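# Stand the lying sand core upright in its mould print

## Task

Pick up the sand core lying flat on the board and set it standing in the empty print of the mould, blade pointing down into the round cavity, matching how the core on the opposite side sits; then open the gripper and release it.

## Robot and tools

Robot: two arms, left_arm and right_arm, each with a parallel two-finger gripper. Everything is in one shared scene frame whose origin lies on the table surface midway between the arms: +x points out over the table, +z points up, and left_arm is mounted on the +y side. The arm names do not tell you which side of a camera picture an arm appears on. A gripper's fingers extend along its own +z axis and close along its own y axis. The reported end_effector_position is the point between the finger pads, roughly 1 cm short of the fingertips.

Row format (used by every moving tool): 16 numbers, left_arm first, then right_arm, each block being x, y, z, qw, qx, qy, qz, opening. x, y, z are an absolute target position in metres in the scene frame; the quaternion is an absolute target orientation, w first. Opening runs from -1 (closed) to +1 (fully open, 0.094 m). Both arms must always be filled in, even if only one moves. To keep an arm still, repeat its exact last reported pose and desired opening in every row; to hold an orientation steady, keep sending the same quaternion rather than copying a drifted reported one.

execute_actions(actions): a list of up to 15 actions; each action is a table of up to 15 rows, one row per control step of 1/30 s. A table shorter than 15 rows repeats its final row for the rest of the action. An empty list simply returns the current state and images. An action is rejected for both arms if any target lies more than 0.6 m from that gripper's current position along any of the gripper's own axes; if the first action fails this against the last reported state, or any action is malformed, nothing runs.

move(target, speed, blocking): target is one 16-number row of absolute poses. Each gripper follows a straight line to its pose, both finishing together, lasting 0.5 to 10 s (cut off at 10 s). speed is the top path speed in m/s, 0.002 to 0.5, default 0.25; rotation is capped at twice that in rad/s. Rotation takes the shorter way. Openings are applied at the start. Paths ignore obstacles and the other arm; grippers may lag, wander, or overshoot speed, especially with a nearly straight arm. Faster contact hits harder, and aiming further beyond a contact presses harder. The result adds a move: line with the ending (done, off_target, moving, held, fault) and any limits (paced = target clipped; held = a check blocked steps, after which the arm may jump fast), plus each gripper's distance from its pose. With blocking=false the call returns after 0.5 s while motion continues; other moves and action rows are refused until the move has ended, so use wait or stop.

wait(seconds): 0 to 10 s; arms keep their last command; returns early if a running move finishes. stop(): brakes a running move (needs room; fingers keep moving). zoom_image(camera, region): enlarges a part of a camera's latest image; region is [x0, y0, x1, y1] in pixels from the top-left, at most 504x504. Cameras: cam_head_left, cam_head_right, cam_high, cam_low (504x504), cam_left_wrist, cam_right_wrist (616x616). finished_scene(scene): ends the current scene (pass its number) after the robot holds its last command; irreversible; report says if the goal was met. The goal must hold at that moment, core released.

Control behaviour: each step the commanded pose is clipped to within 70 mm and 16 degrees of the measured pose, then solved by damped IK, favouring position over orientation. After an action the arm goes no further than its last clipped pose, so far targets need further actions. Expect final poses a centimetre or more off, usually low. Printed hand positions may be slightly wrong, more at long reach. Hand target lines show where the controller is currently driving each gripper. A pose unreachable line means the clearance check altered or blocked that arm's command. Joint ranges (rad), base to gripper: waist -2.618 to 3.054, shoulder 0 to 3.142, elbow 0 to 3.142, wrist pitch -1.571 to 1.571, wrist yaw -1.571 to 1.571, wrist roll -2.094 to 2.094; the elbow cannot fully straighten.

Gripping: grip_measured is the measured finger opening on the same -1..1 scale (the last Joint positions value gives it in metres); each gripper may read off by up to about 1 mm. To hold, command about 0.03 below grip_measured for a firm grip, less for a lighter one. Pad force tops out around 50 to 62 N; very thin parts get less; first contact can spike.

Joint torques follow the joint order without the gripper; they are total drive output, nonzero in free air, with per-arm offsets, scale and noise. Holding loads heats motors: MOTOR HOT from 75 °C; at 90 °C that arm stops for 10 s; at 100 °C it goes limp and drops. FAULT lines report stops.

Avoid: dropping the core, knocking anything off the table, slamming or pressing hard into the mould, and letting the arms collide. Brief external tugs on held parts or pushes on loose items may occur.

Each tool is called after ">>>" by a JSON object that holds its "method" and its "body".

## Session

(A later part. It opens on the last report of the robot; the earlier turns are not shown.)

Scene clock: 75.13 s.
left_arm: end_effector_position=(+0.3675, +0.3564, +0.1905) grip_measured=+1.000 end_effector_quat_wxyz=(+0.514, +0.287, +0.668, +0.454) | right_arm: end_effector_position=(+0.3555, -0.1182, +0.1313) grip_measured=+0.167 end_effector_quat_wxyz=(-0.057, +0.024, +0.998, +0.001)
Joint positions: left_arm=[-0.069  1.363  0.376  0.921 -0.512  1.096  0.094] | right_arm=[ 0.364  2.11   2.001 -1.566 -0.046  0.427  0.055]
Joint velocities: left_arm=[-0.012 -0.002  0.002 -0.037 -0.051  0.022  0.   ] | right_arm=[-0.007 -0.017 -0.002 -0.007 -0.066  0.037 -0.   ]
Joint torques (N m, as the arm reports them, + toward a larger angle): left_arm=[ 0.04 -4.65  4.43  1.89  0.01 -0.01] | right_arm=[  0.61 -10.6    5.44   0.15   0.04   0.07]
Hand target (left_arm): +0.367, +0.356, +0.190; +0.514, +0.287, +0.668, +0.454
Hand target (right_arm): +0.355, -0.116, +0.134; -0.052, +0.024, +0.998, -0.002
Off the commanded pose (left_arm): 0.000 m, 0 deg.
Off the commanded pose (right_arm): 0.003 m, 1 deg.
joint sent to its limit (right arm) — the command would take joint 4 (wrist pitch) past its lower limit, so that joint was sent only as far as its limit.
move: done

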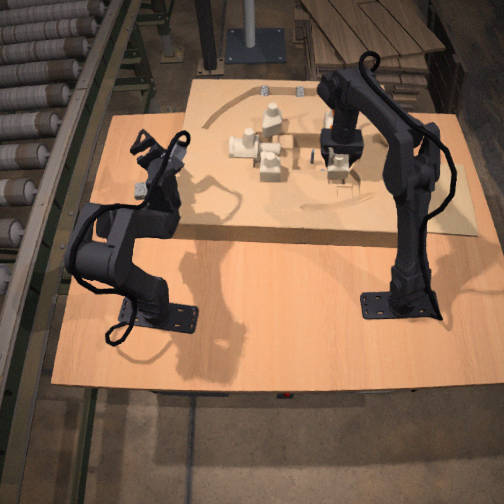

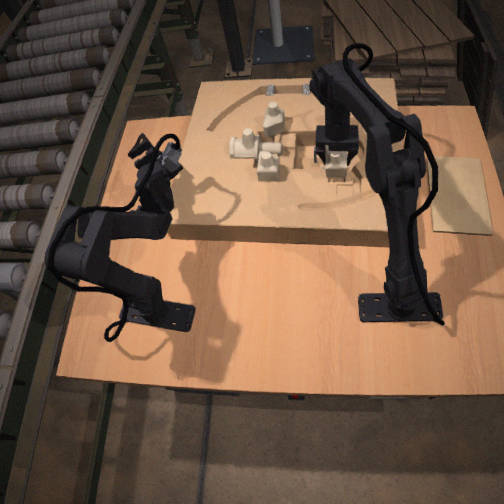

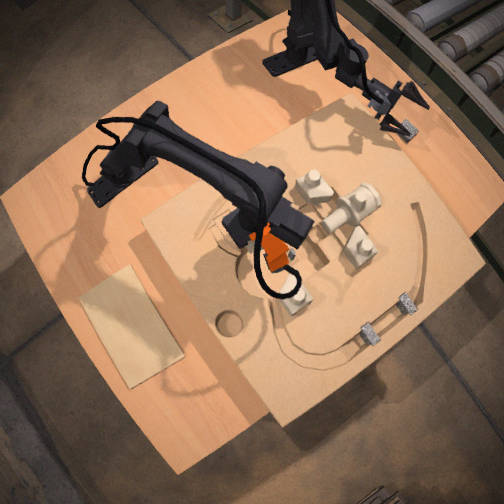

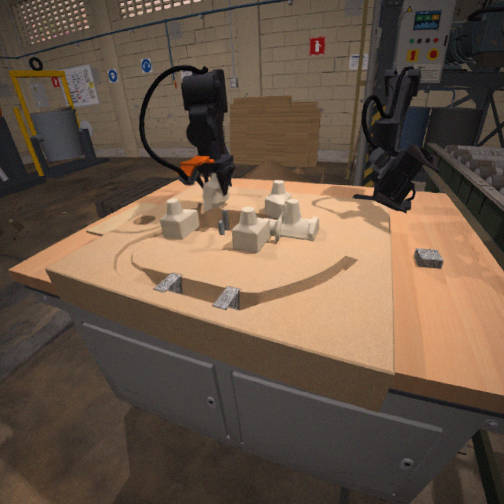

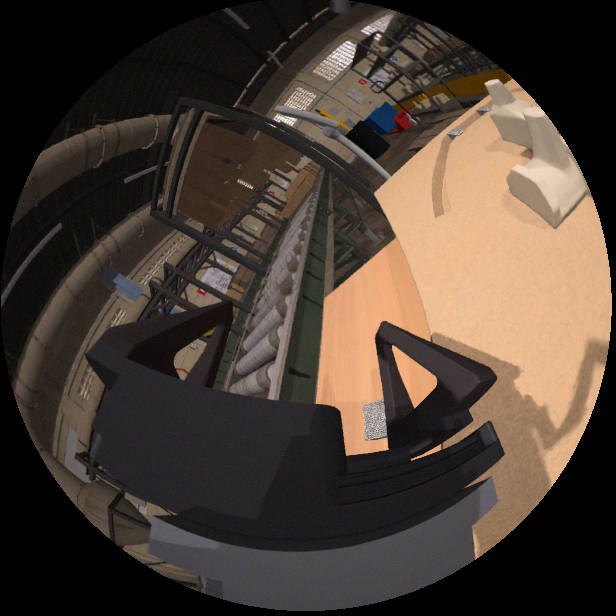

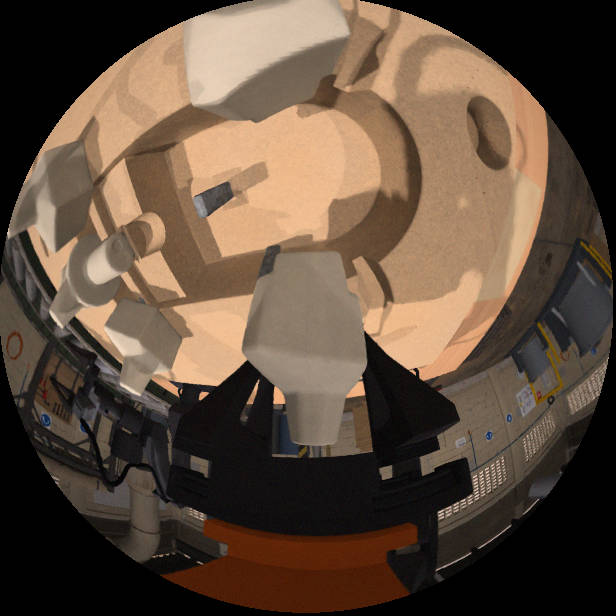

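>>> {"method": "move", "body": {"target": [0.3675,0.3564,0.1905,0.514,0.287,0.668,0.454,1, 0.351,-0.1205,0.130,-0.058,0.024,0.998,-0.004,0.125], "speed": 0.015}}

>>> {"method": "move", "body": {"target": [0.3675,0.3564,0.1905,0.514,0.287,0.668,0.454,1, 0.352,-0.1205,0.117,-0.072,0.024,0.997,-0.004,0.125], "speed": 0.015}}

>>> {"method": "zoom_image", "body": {"camera": "cam_low", "region": [170,150,260,240]}}

>>> {"method": "zoom_image", "body": {"camera": "cam_head_right", "region": [300,130,380,210]}}

Scene clock: 83.20 s.
left_arm: end_effector_position=(+0.3675, +0.3564, +0.1905) grip_measured=+1.000 end_effector_quat_wxyz=(+0.514, +0.287, +0.668, +0.454) | right_arm: end_effector_position=(+0.3544, -0.1186, +0.1288) grip_measured=+0.167 end_effector_quat_wxyz=(-0.060, +0.024, +0.998, -0.001)
Joint positions: left_arm=[-0.069  1.363  0.376  0.921 -0.512  1.096  0.094] | right_arm=[ 0.364  2.11   1.99  -1.561 -0.046  0.427  0.055]
Joint velocities: left_arm=[-0.007 -0.002 -0.007 -0.037  0.007 -0.081  0.   ] | right_arm=[-0.012 -0.012 -0.002  0.007 -0.066 -0.081 -0.   ]
Joint torques (N m, as the arm reports them, + toward a larger angle): left_arm=[-0.04 -4.61  4.59  1.88 -0.03 -0.03] | right_arm=[  0.11 -11.61   3.85   0.2    0.04  -0.02]
Hand target (left_arm): +0.367, +0.356, +0.191; +0.514, +0.287, +0.668, +0.454
Hand target (right_arm): +0.351, -0.120, +0.130; -0.058, +0.024, +0.998, -0.004
Off the commanded pose (left_arm): 0.000 m, 0 deg.
Off the commanded pose (right_arm): 0.004 m, 0 deg.
move: done

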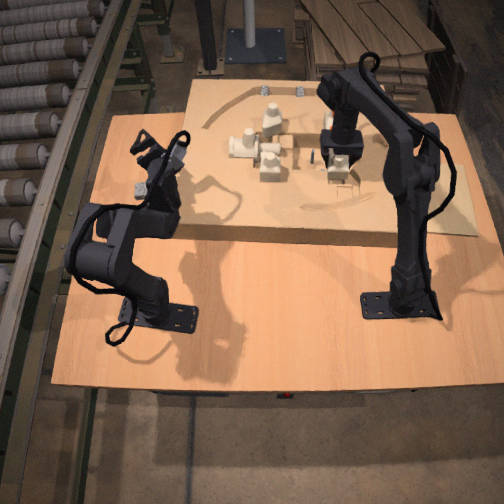

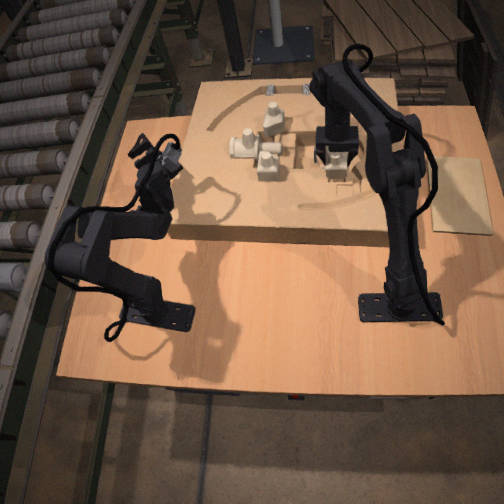

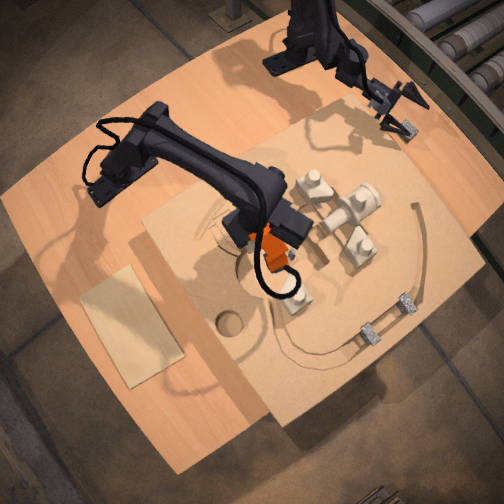

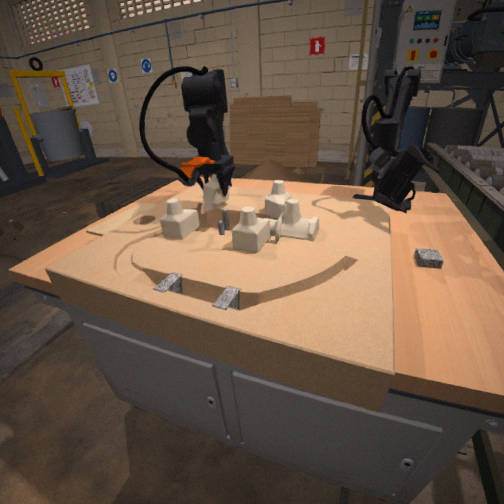

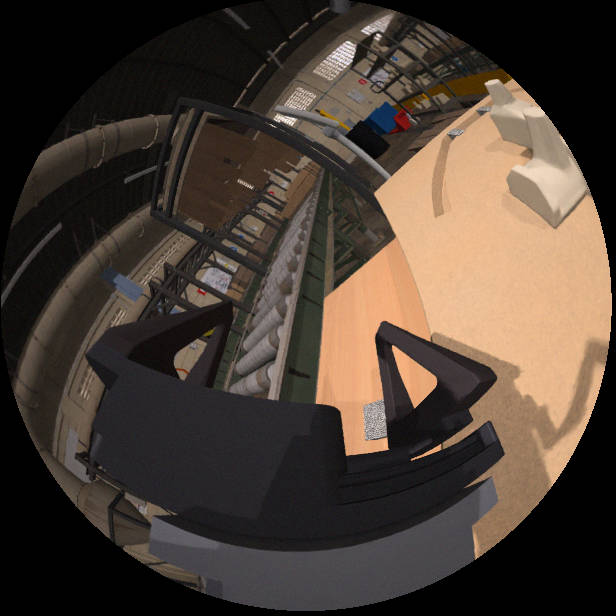

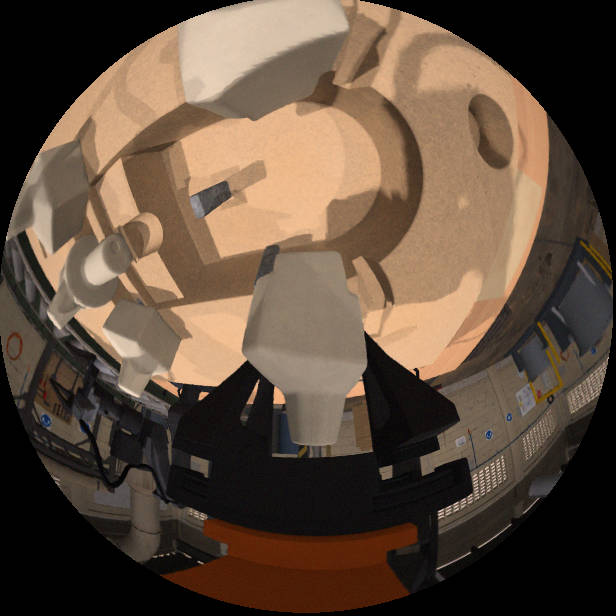

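Scene clock: 84.30 s.
left_arm: end_effector_position=(+0.3675, +0.3564, +0.1905) grip_measured=+1.000 end_effector_quat_wxyz=(+0.514, +0.287, +0.668, +0.454) | right_arm: end_effector_position=(+0.3543, -0.1187, +0.1282) grip_measured=+0.167 end_effector_quat_wxyz=(-0.060, +0.024, +0.998, -0.001)
Joint positions: left_arm=[-0.069  1.363  0.376  0.921 -0.512  1.096  0.094] | right_arm=[ 0.364  2.11   1.988 -1.56  -0.046  0.427  0.055]
Joint velocities: left_arm=[-0.012  0.007 -0.002  0.007 -0.022  0.007  0.   ] | right_arm=[-0.012  0.002 -0.007 -0.066 -0.007 -0.037  0.   ]
Joint torques (N m, as the arm reports them, + toward a larger angle): left_arm=[ 0.15 -4.66  4.49  1.89  0.   -0.02] | right_arm=[-0.37 -9.45  3.08  0.34 -0.07 -0.08]
Hand target (left_arm): +0.367, +0.356, +0.191; +0.514, +0.287, +0.668, +0.454
Hand target (right_arm): +0.352, -0.121, +0.117; -0.072, +0.024, +0.997, -0.004
Off the commanded pose (left_arm): 0.000 m, 0 deg.
Off the commanded pose (right_arm): 0.012 m, 1 deg.
move: off_target (right_arm)

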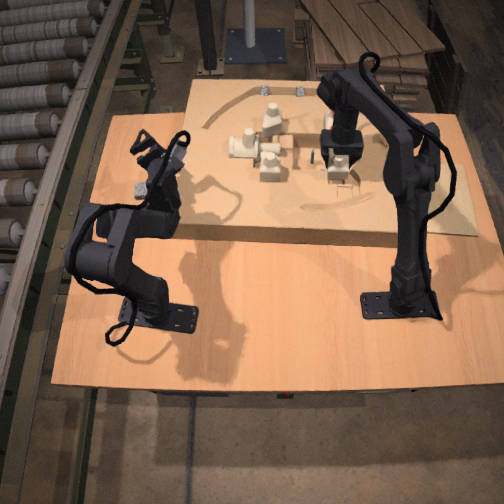

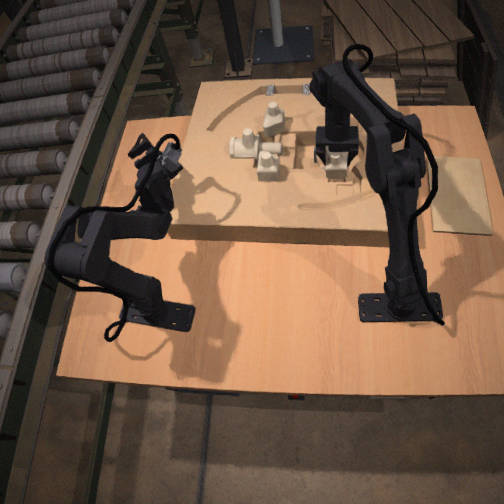

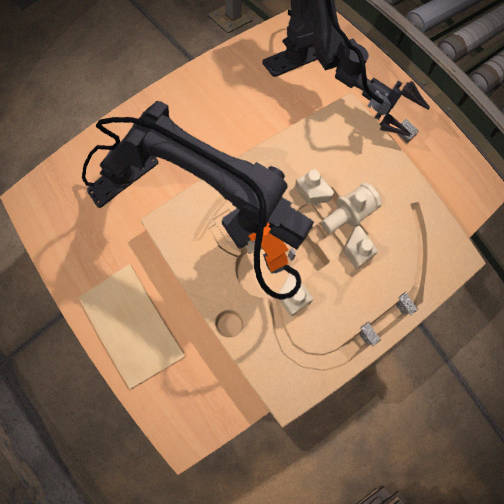

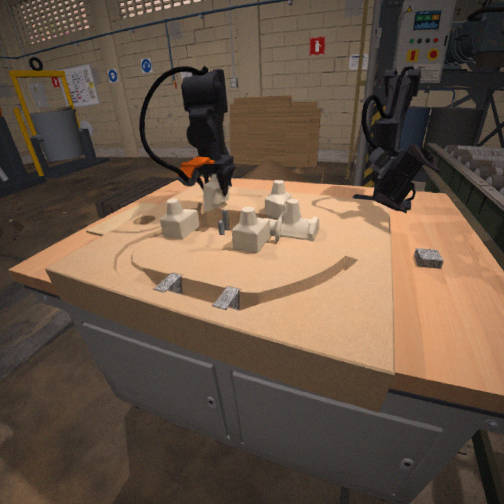

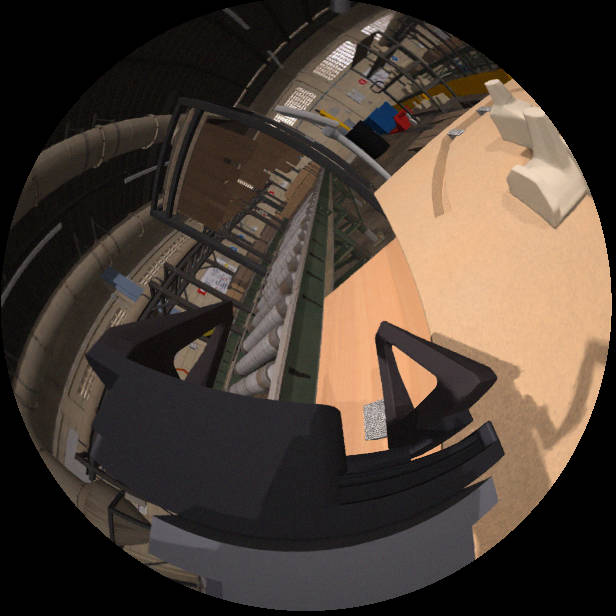

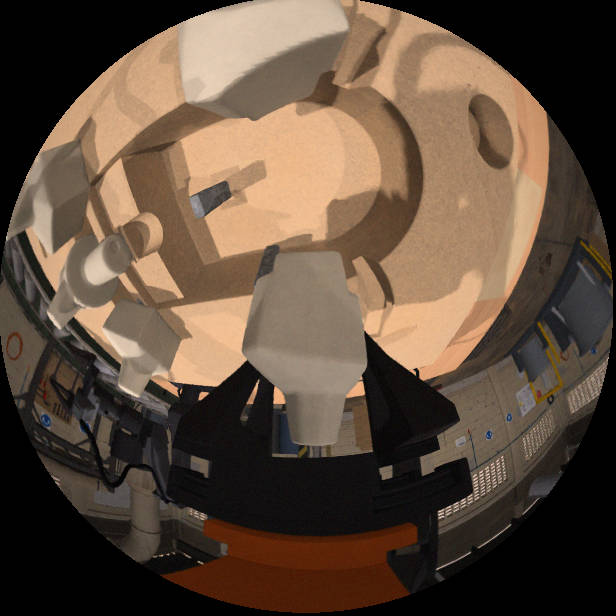

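Region (170, 150, 260, 240) of cam_low's 504x504 image, scaled by 5.600, with more detail than that image has.

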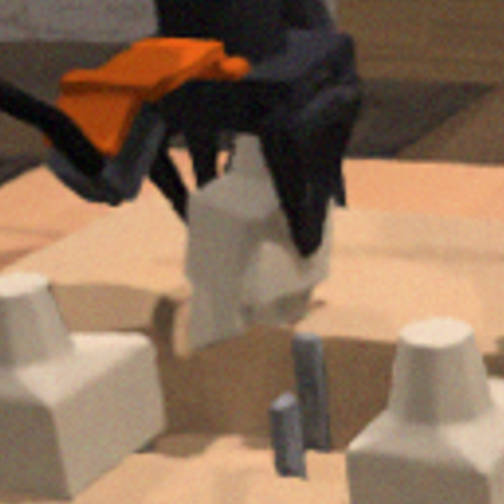

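Region (300, 130, 380, 210) of cam_head_right's 504x504 image, scaled by 6.300, with more detail than that image has.

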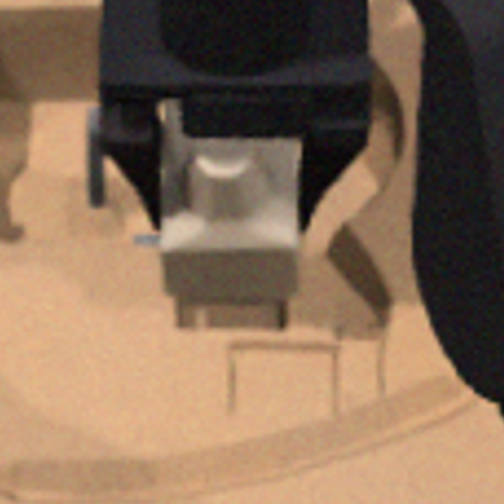

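>>> {"method": "move", "body": {"target": [0.3675,0.3564,0.1905,0.514,0.287,0.668,0.454,1, 0.341,-0.1215,0.142,-0.04,0.024,0.998,-0.004,0.125], "speed": 0.015}}

>>> {"method": "zoom_image", "body": {"camera": "cam_low", "region": [170,150,260,240]}}

>>> {"method": "zoom_image", "body": {"camera": "cam_head_right", "region": [300,130,380,210]}}

Scene clock: 93.53 s.
left_arm: end_effector_position=(+0.3675, +0.3564, +0.1905) grip_measured=+1.000 end_effector_quat_wxyz=(+0.514, +0.287, +0.668, +0.454) | right_arm: end_effector_position=(+0.3497, -0.1186, +0.1278) grip_measured=+0.167 end_effector_quat_wxyz=(-0.048, +0.023, +0.999, +0.000)
Joint positions: left_arm=[-0.069  1.363  0.376  0.921 -0.512  1.096  0.094] | right_arm=[ 0.372  2.064  1.919 -1.513 -0.038  0.434  0.055]
Joint velocities: left_arm=[0.012 0.002 0.012 0.022 0.051 0.022 0.   ] | right_arm=[-0.007 -0.007 -0.002 -0.007 -0.022  0.051  0.   ]
Joint torques (N m, as the arm reports them, + toward a larger angle): left_arm=[ 0.   -4.64  4.49  1.89 -0.03 -0.01] | right_arm=[  0.58 -13.34   4.73  -0.05   0.12   0.06]
Hand target (left_arm): +0.367, +0.356, +0.191; +0.514, +0.287, +0.668, +0.454
Hand target (right_arm): +0.341, -0.121, +0.141; -0.040, +0.024, +0.999, -0.004
Off the commanded pose (left_arm): 0.000 m, 0 deg.
Off the commanded pose (right_arm): 0.017 m, 1 deg.
move: off_target (right_arm)

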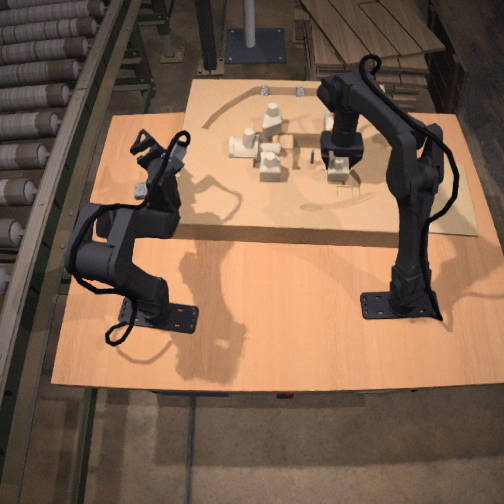

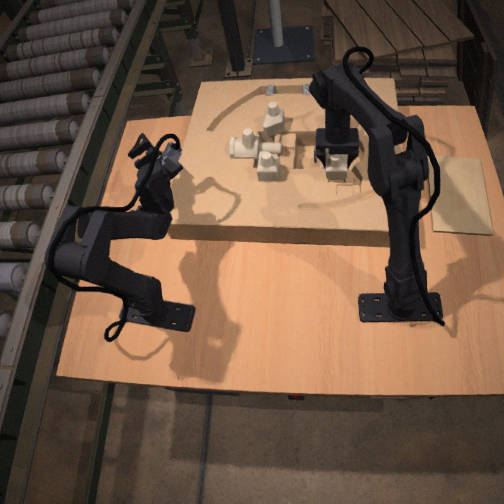

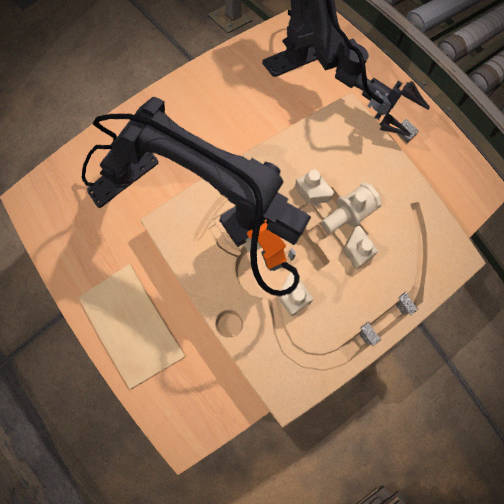

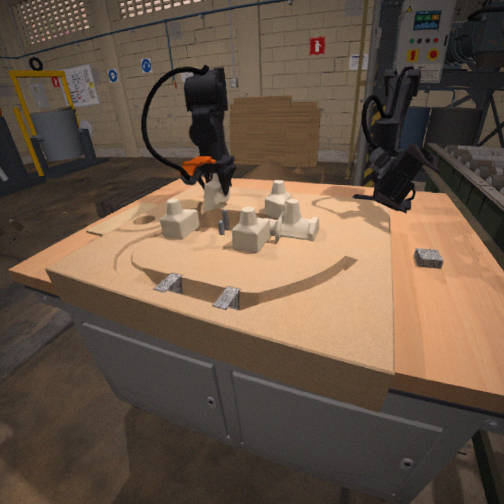

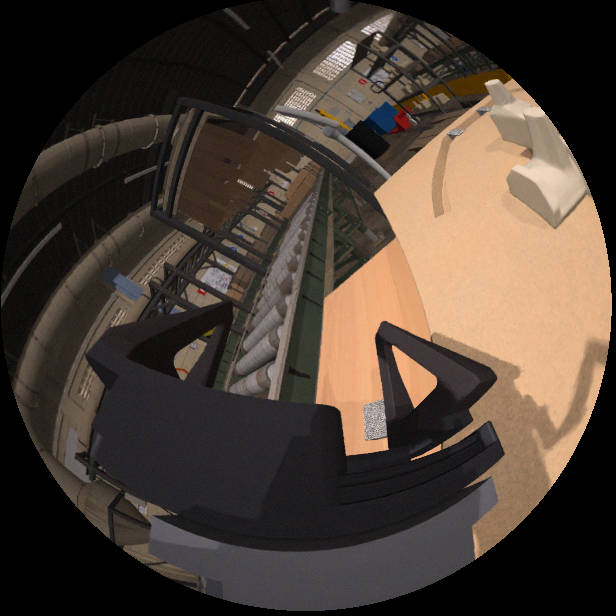

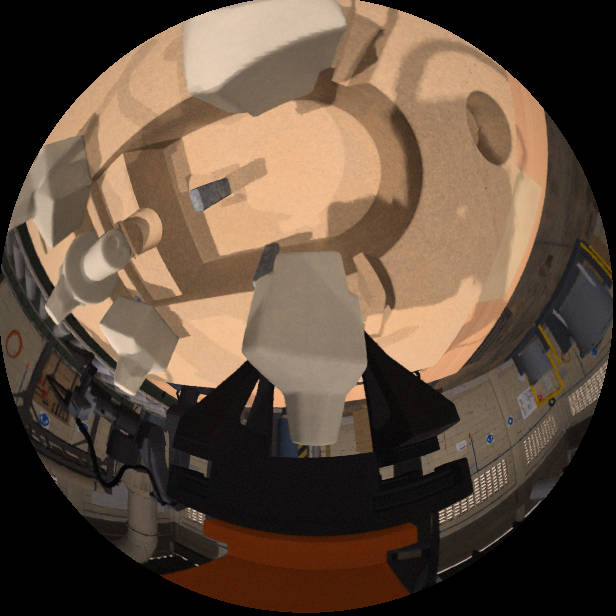

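Region (170, 150, 260, 240) of cam_low's 504x504 image, scaled by 5.600, with more detail than that image has.

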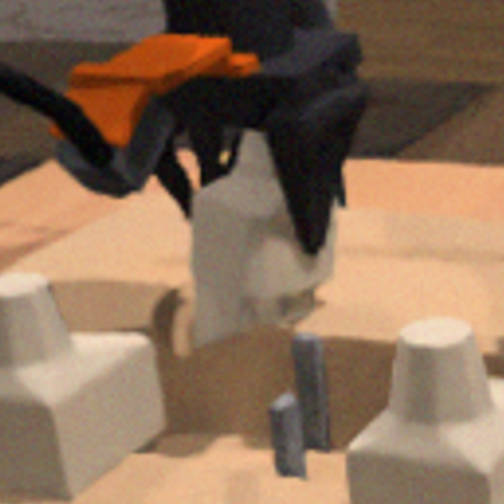

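Region (300, 130, 380, 210) of cam_head_right's 504x504 image, scaled by 6.300, with more detail than that image has.

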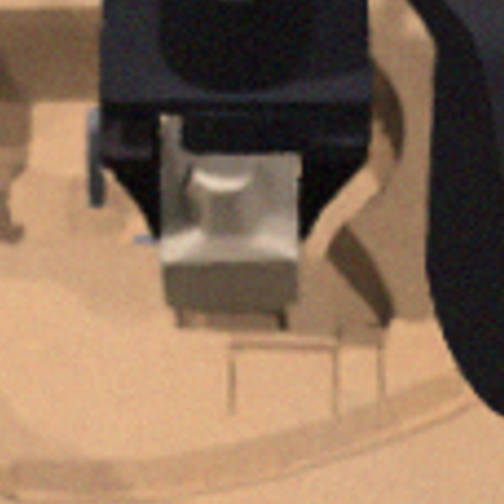

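>>> {"method": "move", "body": {"target": [0.3675,0.3564,0.1905,0.514,0.287,0.668,0.454,1,0.335,-0.1215,0.147,-0.05,0.024,0.998,-0.004,0.125], "speed": 0.02}}

>>> {"method": "zoom_image", "body": {"camera": "cam_head_right", "region": [300,130,380,210]}}

Scene clock: 102.03 s.
left_arm: end_effector_position=(+0.3675, +0.3564, +0.1905) grip_measured=+1.000 end_effector_quat_wxyz=(+0.514, +0.287, +0.668, +0.454) | right_arm: end_effector_position=(+0.3462, -0.1183, +0.1281) grip_measured=+0.167 end_effector_quat_wxyz=(-0.054, +0.022, +0.998, -0.002)
Joint positions: left_arm=[-0.069  1.363  0.376  0.921 -0.512  1.096  0.094] | right_arm=[ 0.376  2.064  1.919 -1.526 -0.039  0.436  0.055]
Joint velocities: left_arm=[ 0.002 -0.017  0.002 -0.11  -0.037  0.007  0.   ] | right_arm=[-0.007  0.002 -0.007  0.081  0.022  0.007 -0.   ]
Joint torques (N m, as the arm reports them, + toward a larger angle): left_arm=[ 0.14 -4.68  4.61  1.87 -0.01 -0.01] | right_arm=[  0.41 -13.79   5.33  -0.26   0.02   0.06]
Hand target (left_arm): +0.367, +0.356, +0.191; +0.514, +0.287, +0.668, +0.454
Hand target (right_arm): +0.335, -0.121, +0.146; -0.049, +0.024, +0.999, -0.003
Off the commanded pose (left_arm): 0.000 m, 0 deg.
Off the commanded pose (right_arm): 0.022 m, 0 deg.
joint sent to its limit (right arm) — the command would take joint 4 (wrist pitch) past its lower limit, so that joint was sent only as far as its limit.
move: off_target (right_arm)

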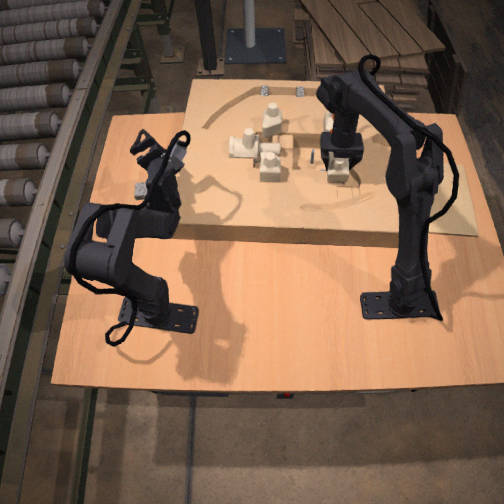

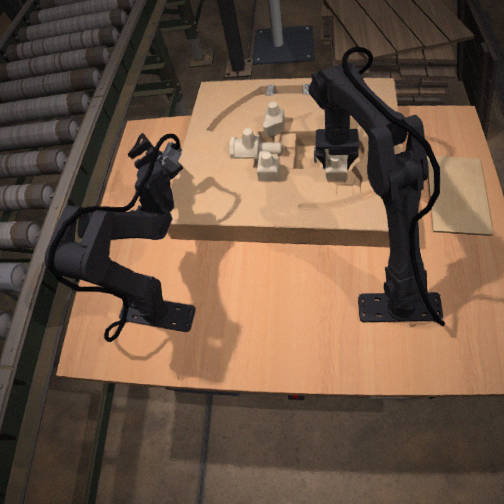

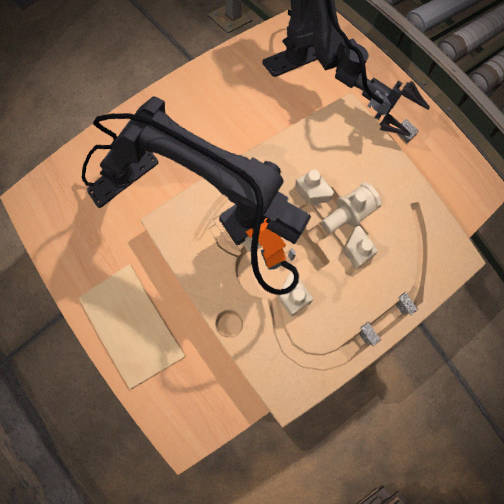

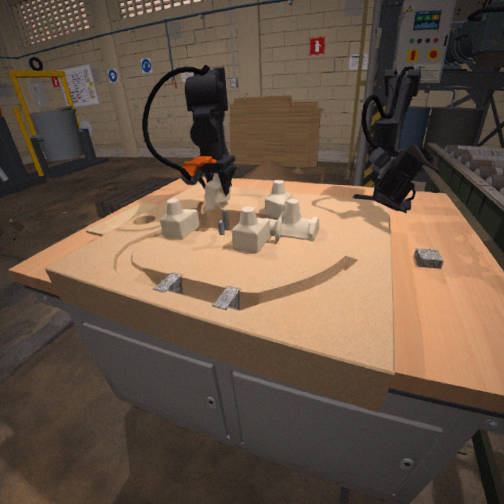

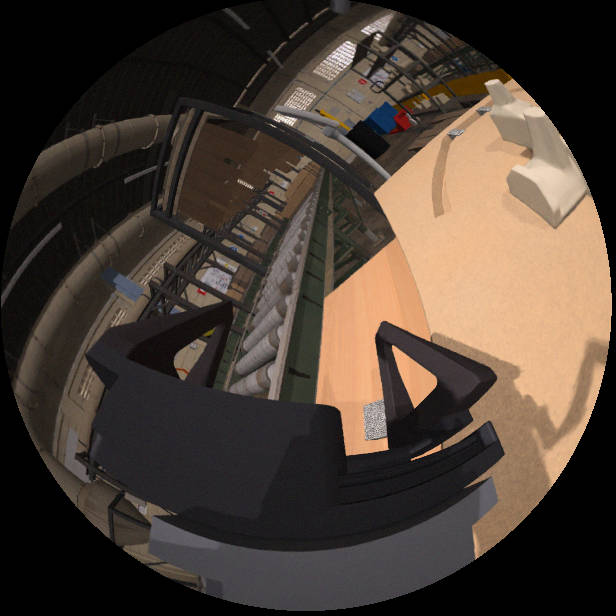

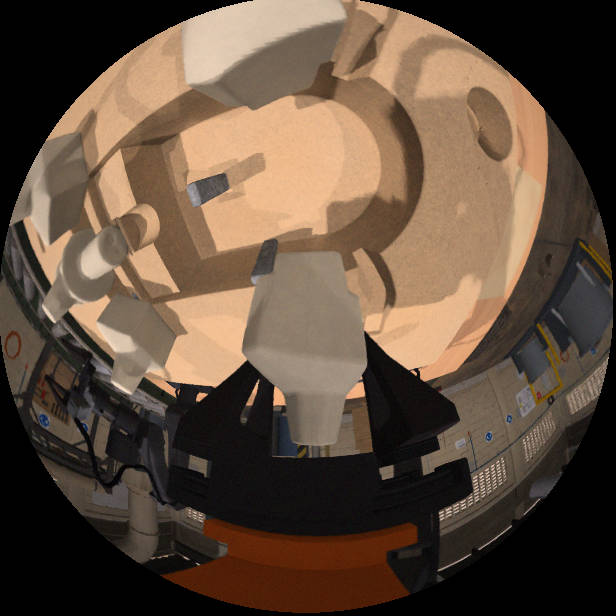

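Region (300, 130, 380, 210) of cam_head_right's 504x504 image, scaled by 6.300, with more detail than that image has.

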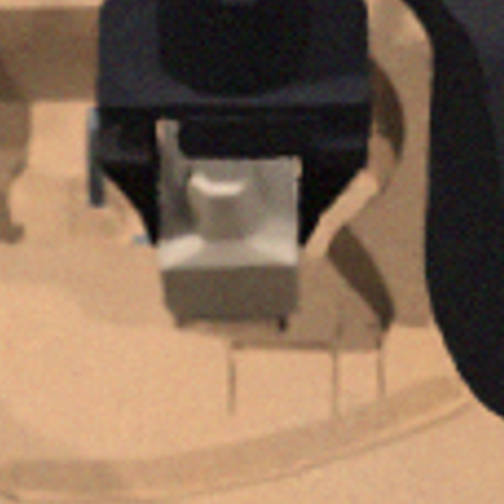

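Lower now.

>>> {"method": "move", "body": {"target": [0.3675,0.3564,0.1905,0.514,0.287,0.668,0.454,1,0.337,-0.1215,0.118,-0.065,0.024,0.998,-0.004,0.125], "speed": 0.015}}

>>> {"method": "zoom_image", "body": {"camera": "cam_head_right", "region": [300,130,380,210]}}

>>> {"method": "zoom_image", "body": {"camera": "cam_low", "region": [160,150,260,250]}}

Scene clock: 107.07 s.
left_arm: end_effector_position=(+0.3675, +0.3564, +0.1905) grip_measured=+1.000 end_effector_quat_wxyz=(+0.514, +0.287, +0.668, +0.454) | right_arm: end_effector_position=(+0.3443, -0.1174, +0.1170) grip_measured=+0.167 end_effector_quat_wxyz=(-0.059, +0.023, +0.998, +0.000)
Joint positions: left_arm=[-0.069  1.363  0.376  0.921 -0.512  1.096  0.094] | right_arm=[ 0.376  2.064  1.873 -1.489 -0.048  0.436  0.055]
Joint velocities: left_arm=[-0.002 -0.007  0.012 -0.007 -0.007 -0.007  0.   ] | right_arm=[ 0.002 -0.002  0.017  0.037  0.051 -0.051  0.001]
Joint torques (N m, as the arm reports them, + toward a larger angle): left_arm=[ 0.08 -4.82  4.55  1.89 -0.01 -0.03] | right_arm=[ -0.15 -11.58   3.36   0.11   0.    -0.02]
Hand target (left_arm): +0.367, +0.356, +0.190; +0.514, +0.287, +0.668, +0.454
Hand target (right_arm): +0.337, -0.121, +0.118; -0.065, +0.024, +0.998, -0.004
Off the commanded pose (left_arm): 0.000 m, 0 deg.
Off the commanded pose (right_arm): 0.008 m, 1 deg.
move: done

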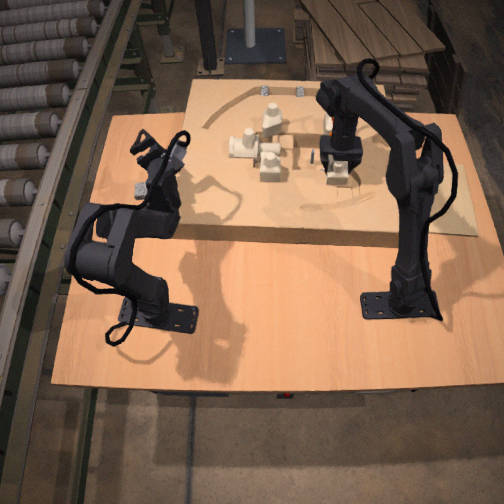

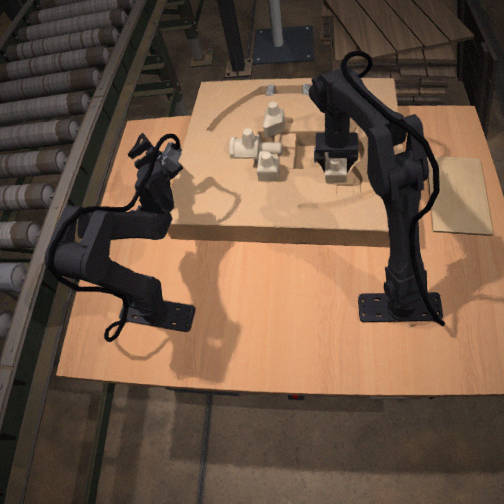

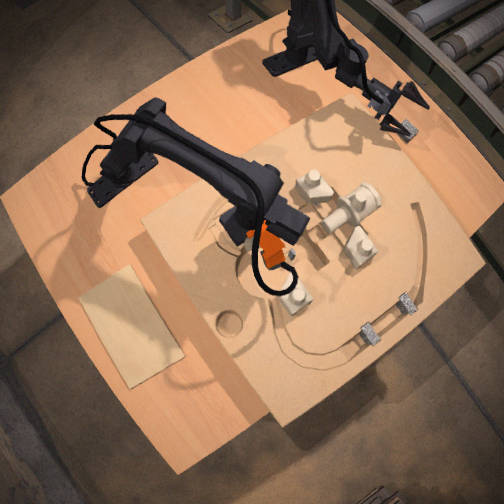

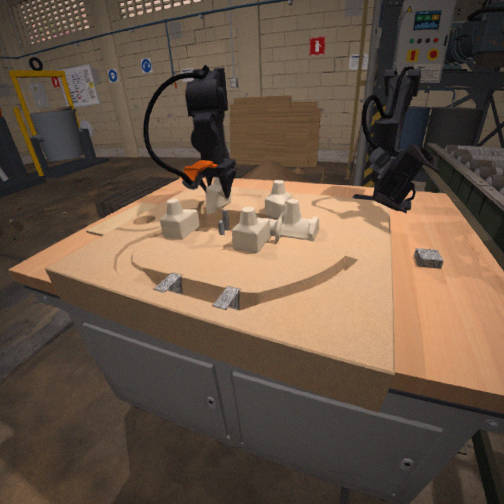

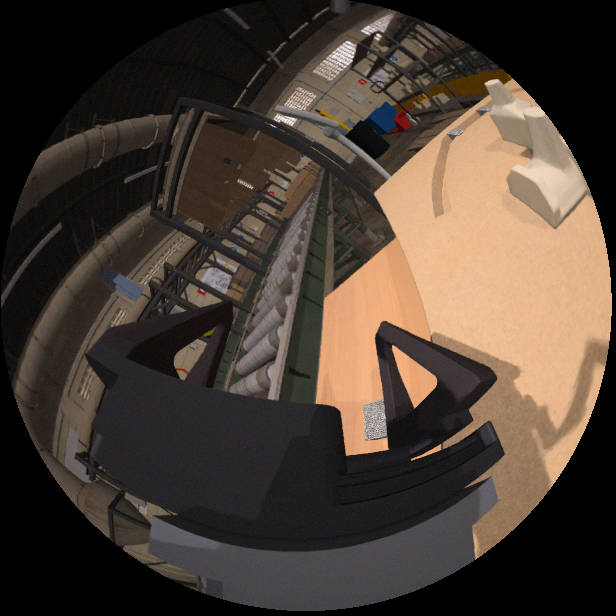

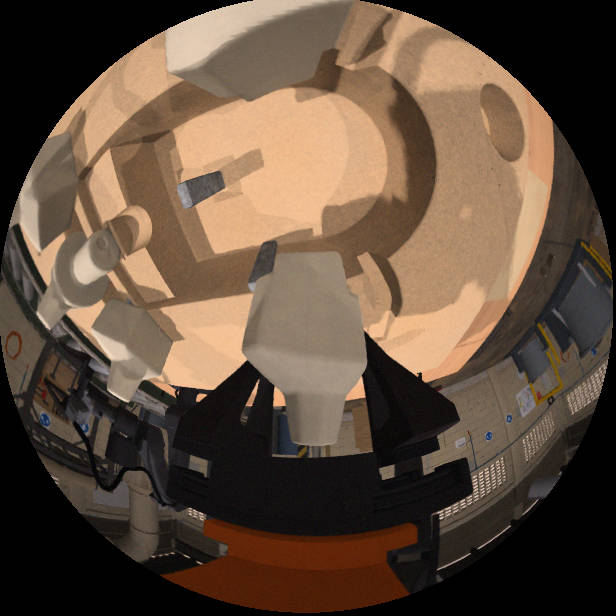

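Region (300, 130, 380, 210) of cam_head_right's 504x504 image, scaled by 6.300, with more detail than that image has.

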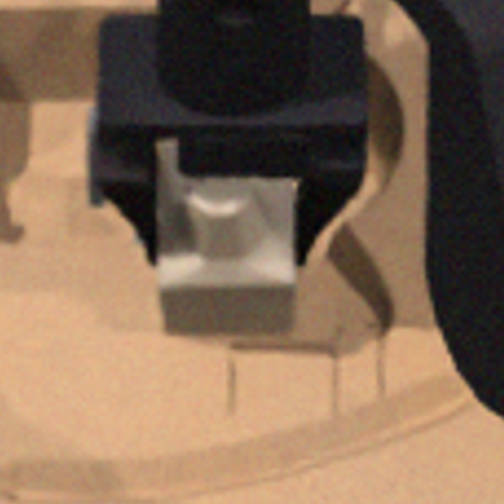

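Region (160, 150, 260, 250) of cam_low's 504x504 image, scaled by 5.040, with more detail than that image has.

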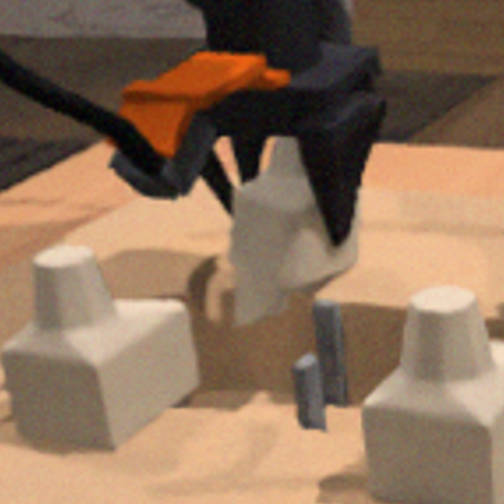

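It's going in. Continue lowering with more tilt.

>>> {"method": "move", "body": {"target": [0.3675,0.3564,0.1905,0.514,0.287,0.668,0.454,1,0.339,-0.123,0.105,-0.09,0.024,0.996,-0.003,0.125], "speed": 0.015}}

>>> {"method": "zoom_image", "body": {"camera": "cam_head_right", "region": [300,130,380,210]}}

>>> {"method": "zoom_image", "body": {"camera": "cam_low", "region": [160,150,260,250]}}

Scene clock: 112.80 s.
left_arm: end_effector_position=(+0.3675, +0.3564, +0.1905) grip_measured=+1.000 end_effector_quat_wxyz=(+0.514, +0.287, +0.668, +0.454) | right_arm: end_effector_position=(+0.3446, -0.1180, +0.1168) grip_measured=+0.167 end_effector_quat_wxyz=(-0.064, +0.024, +0.998, +0.009)
Joint positions: left_arm=[-0.069  1.363  0.376  0.921 -0.512  1.096  0.094] | right_arm=[ 0.366  2.065  1.873 -1.49  -0.066  0.427  0.055]
Joint velocities: left_arm=[-0.007  0.017 -0.002  0.051 -0.022 -0.022  0.   ] | right_arm=[-0.012 -0.007 -0.012  0.037 -0.051 -0.037 -0.   ]
Joint torques (N m, as the arm reports them, + toward a larger angle): left_arm=[ 0.08 -4.71  4.54  1.88 -0.04 -0.01] | right_arm=[-0.56 -7.65  4.7  -0.04 -0.04 -0.12]
Hand target (left_arm): +0.367, +0.356, +0.190; +0.514, +0.287, +0.668, +0.454
Hand target (right_arm): +0.339, -0.123, +0.106; -0.090, +0.024, +0.996, -0.002
Off the commanded pose (left_arm): 0.000 m, 0 deg.
Off the commanded pose (right_arm): 0.014 m, 3 deg.
move: off_target (right_arm)

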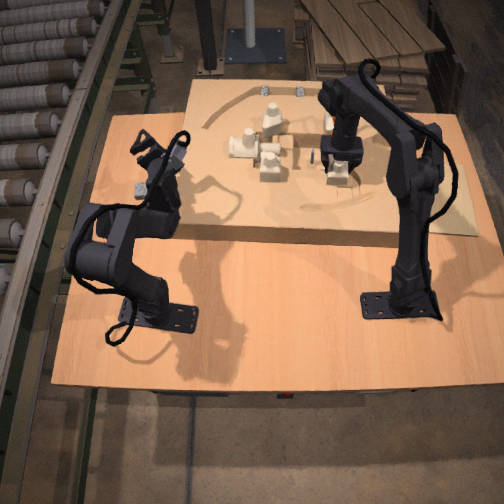

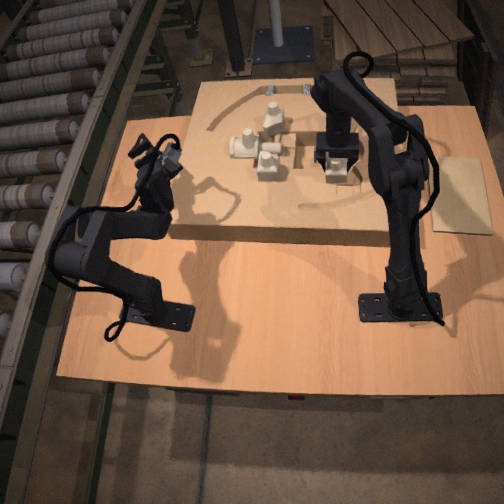

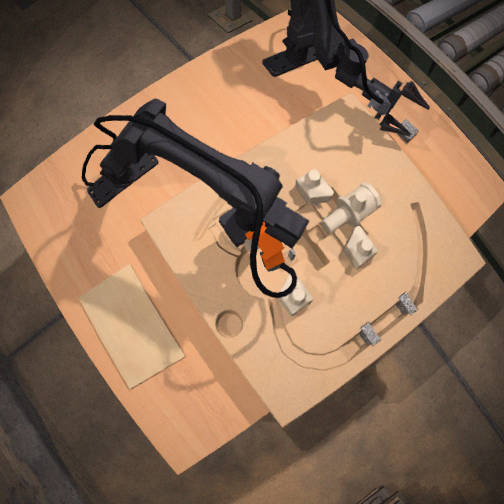

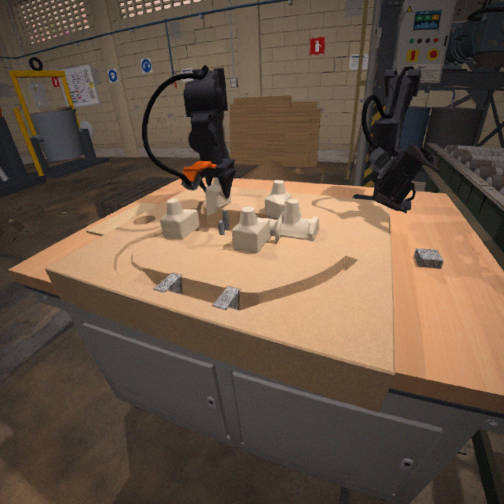

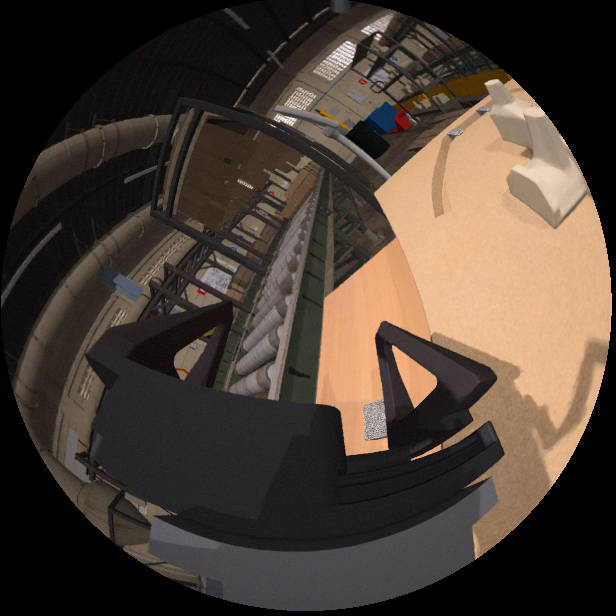

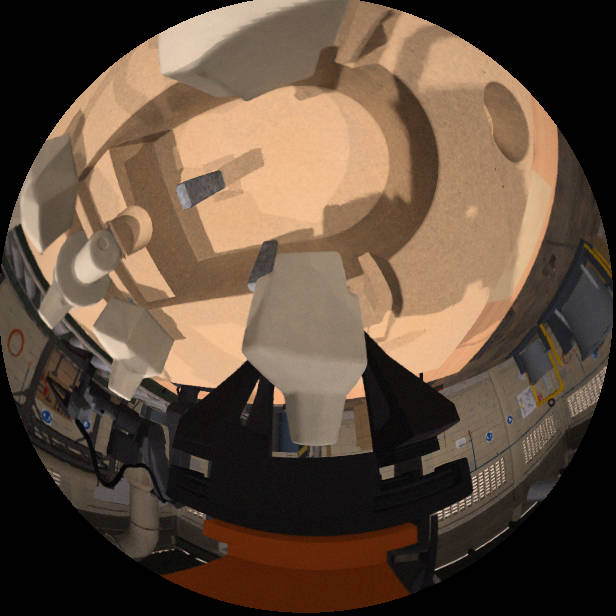

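Region (300, 130, 380, 210) of cam_head_right's 504x504 image, scaled by 6.300, with more detail than that image has.

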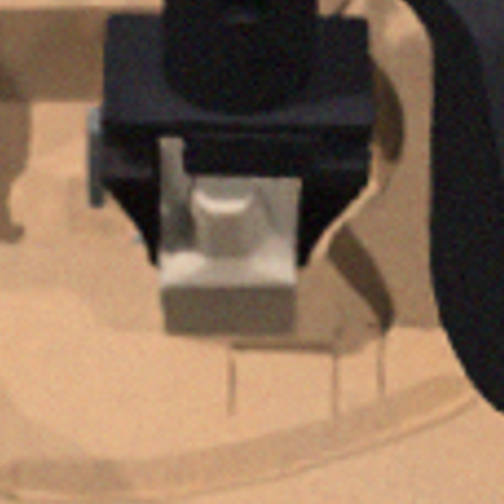

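Region (160, 150, 260, 250) of cam_low's 504x504 image, scaled by 5.040, with more detail than that image has.

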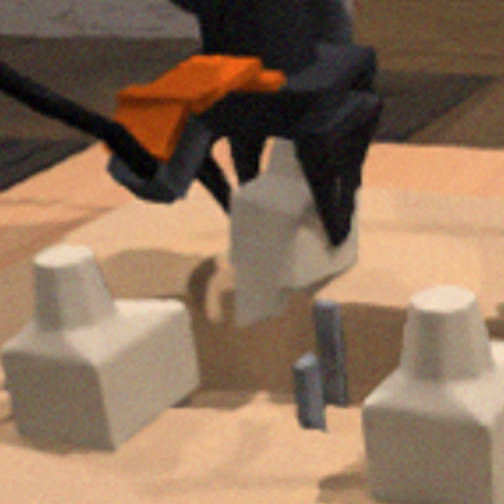

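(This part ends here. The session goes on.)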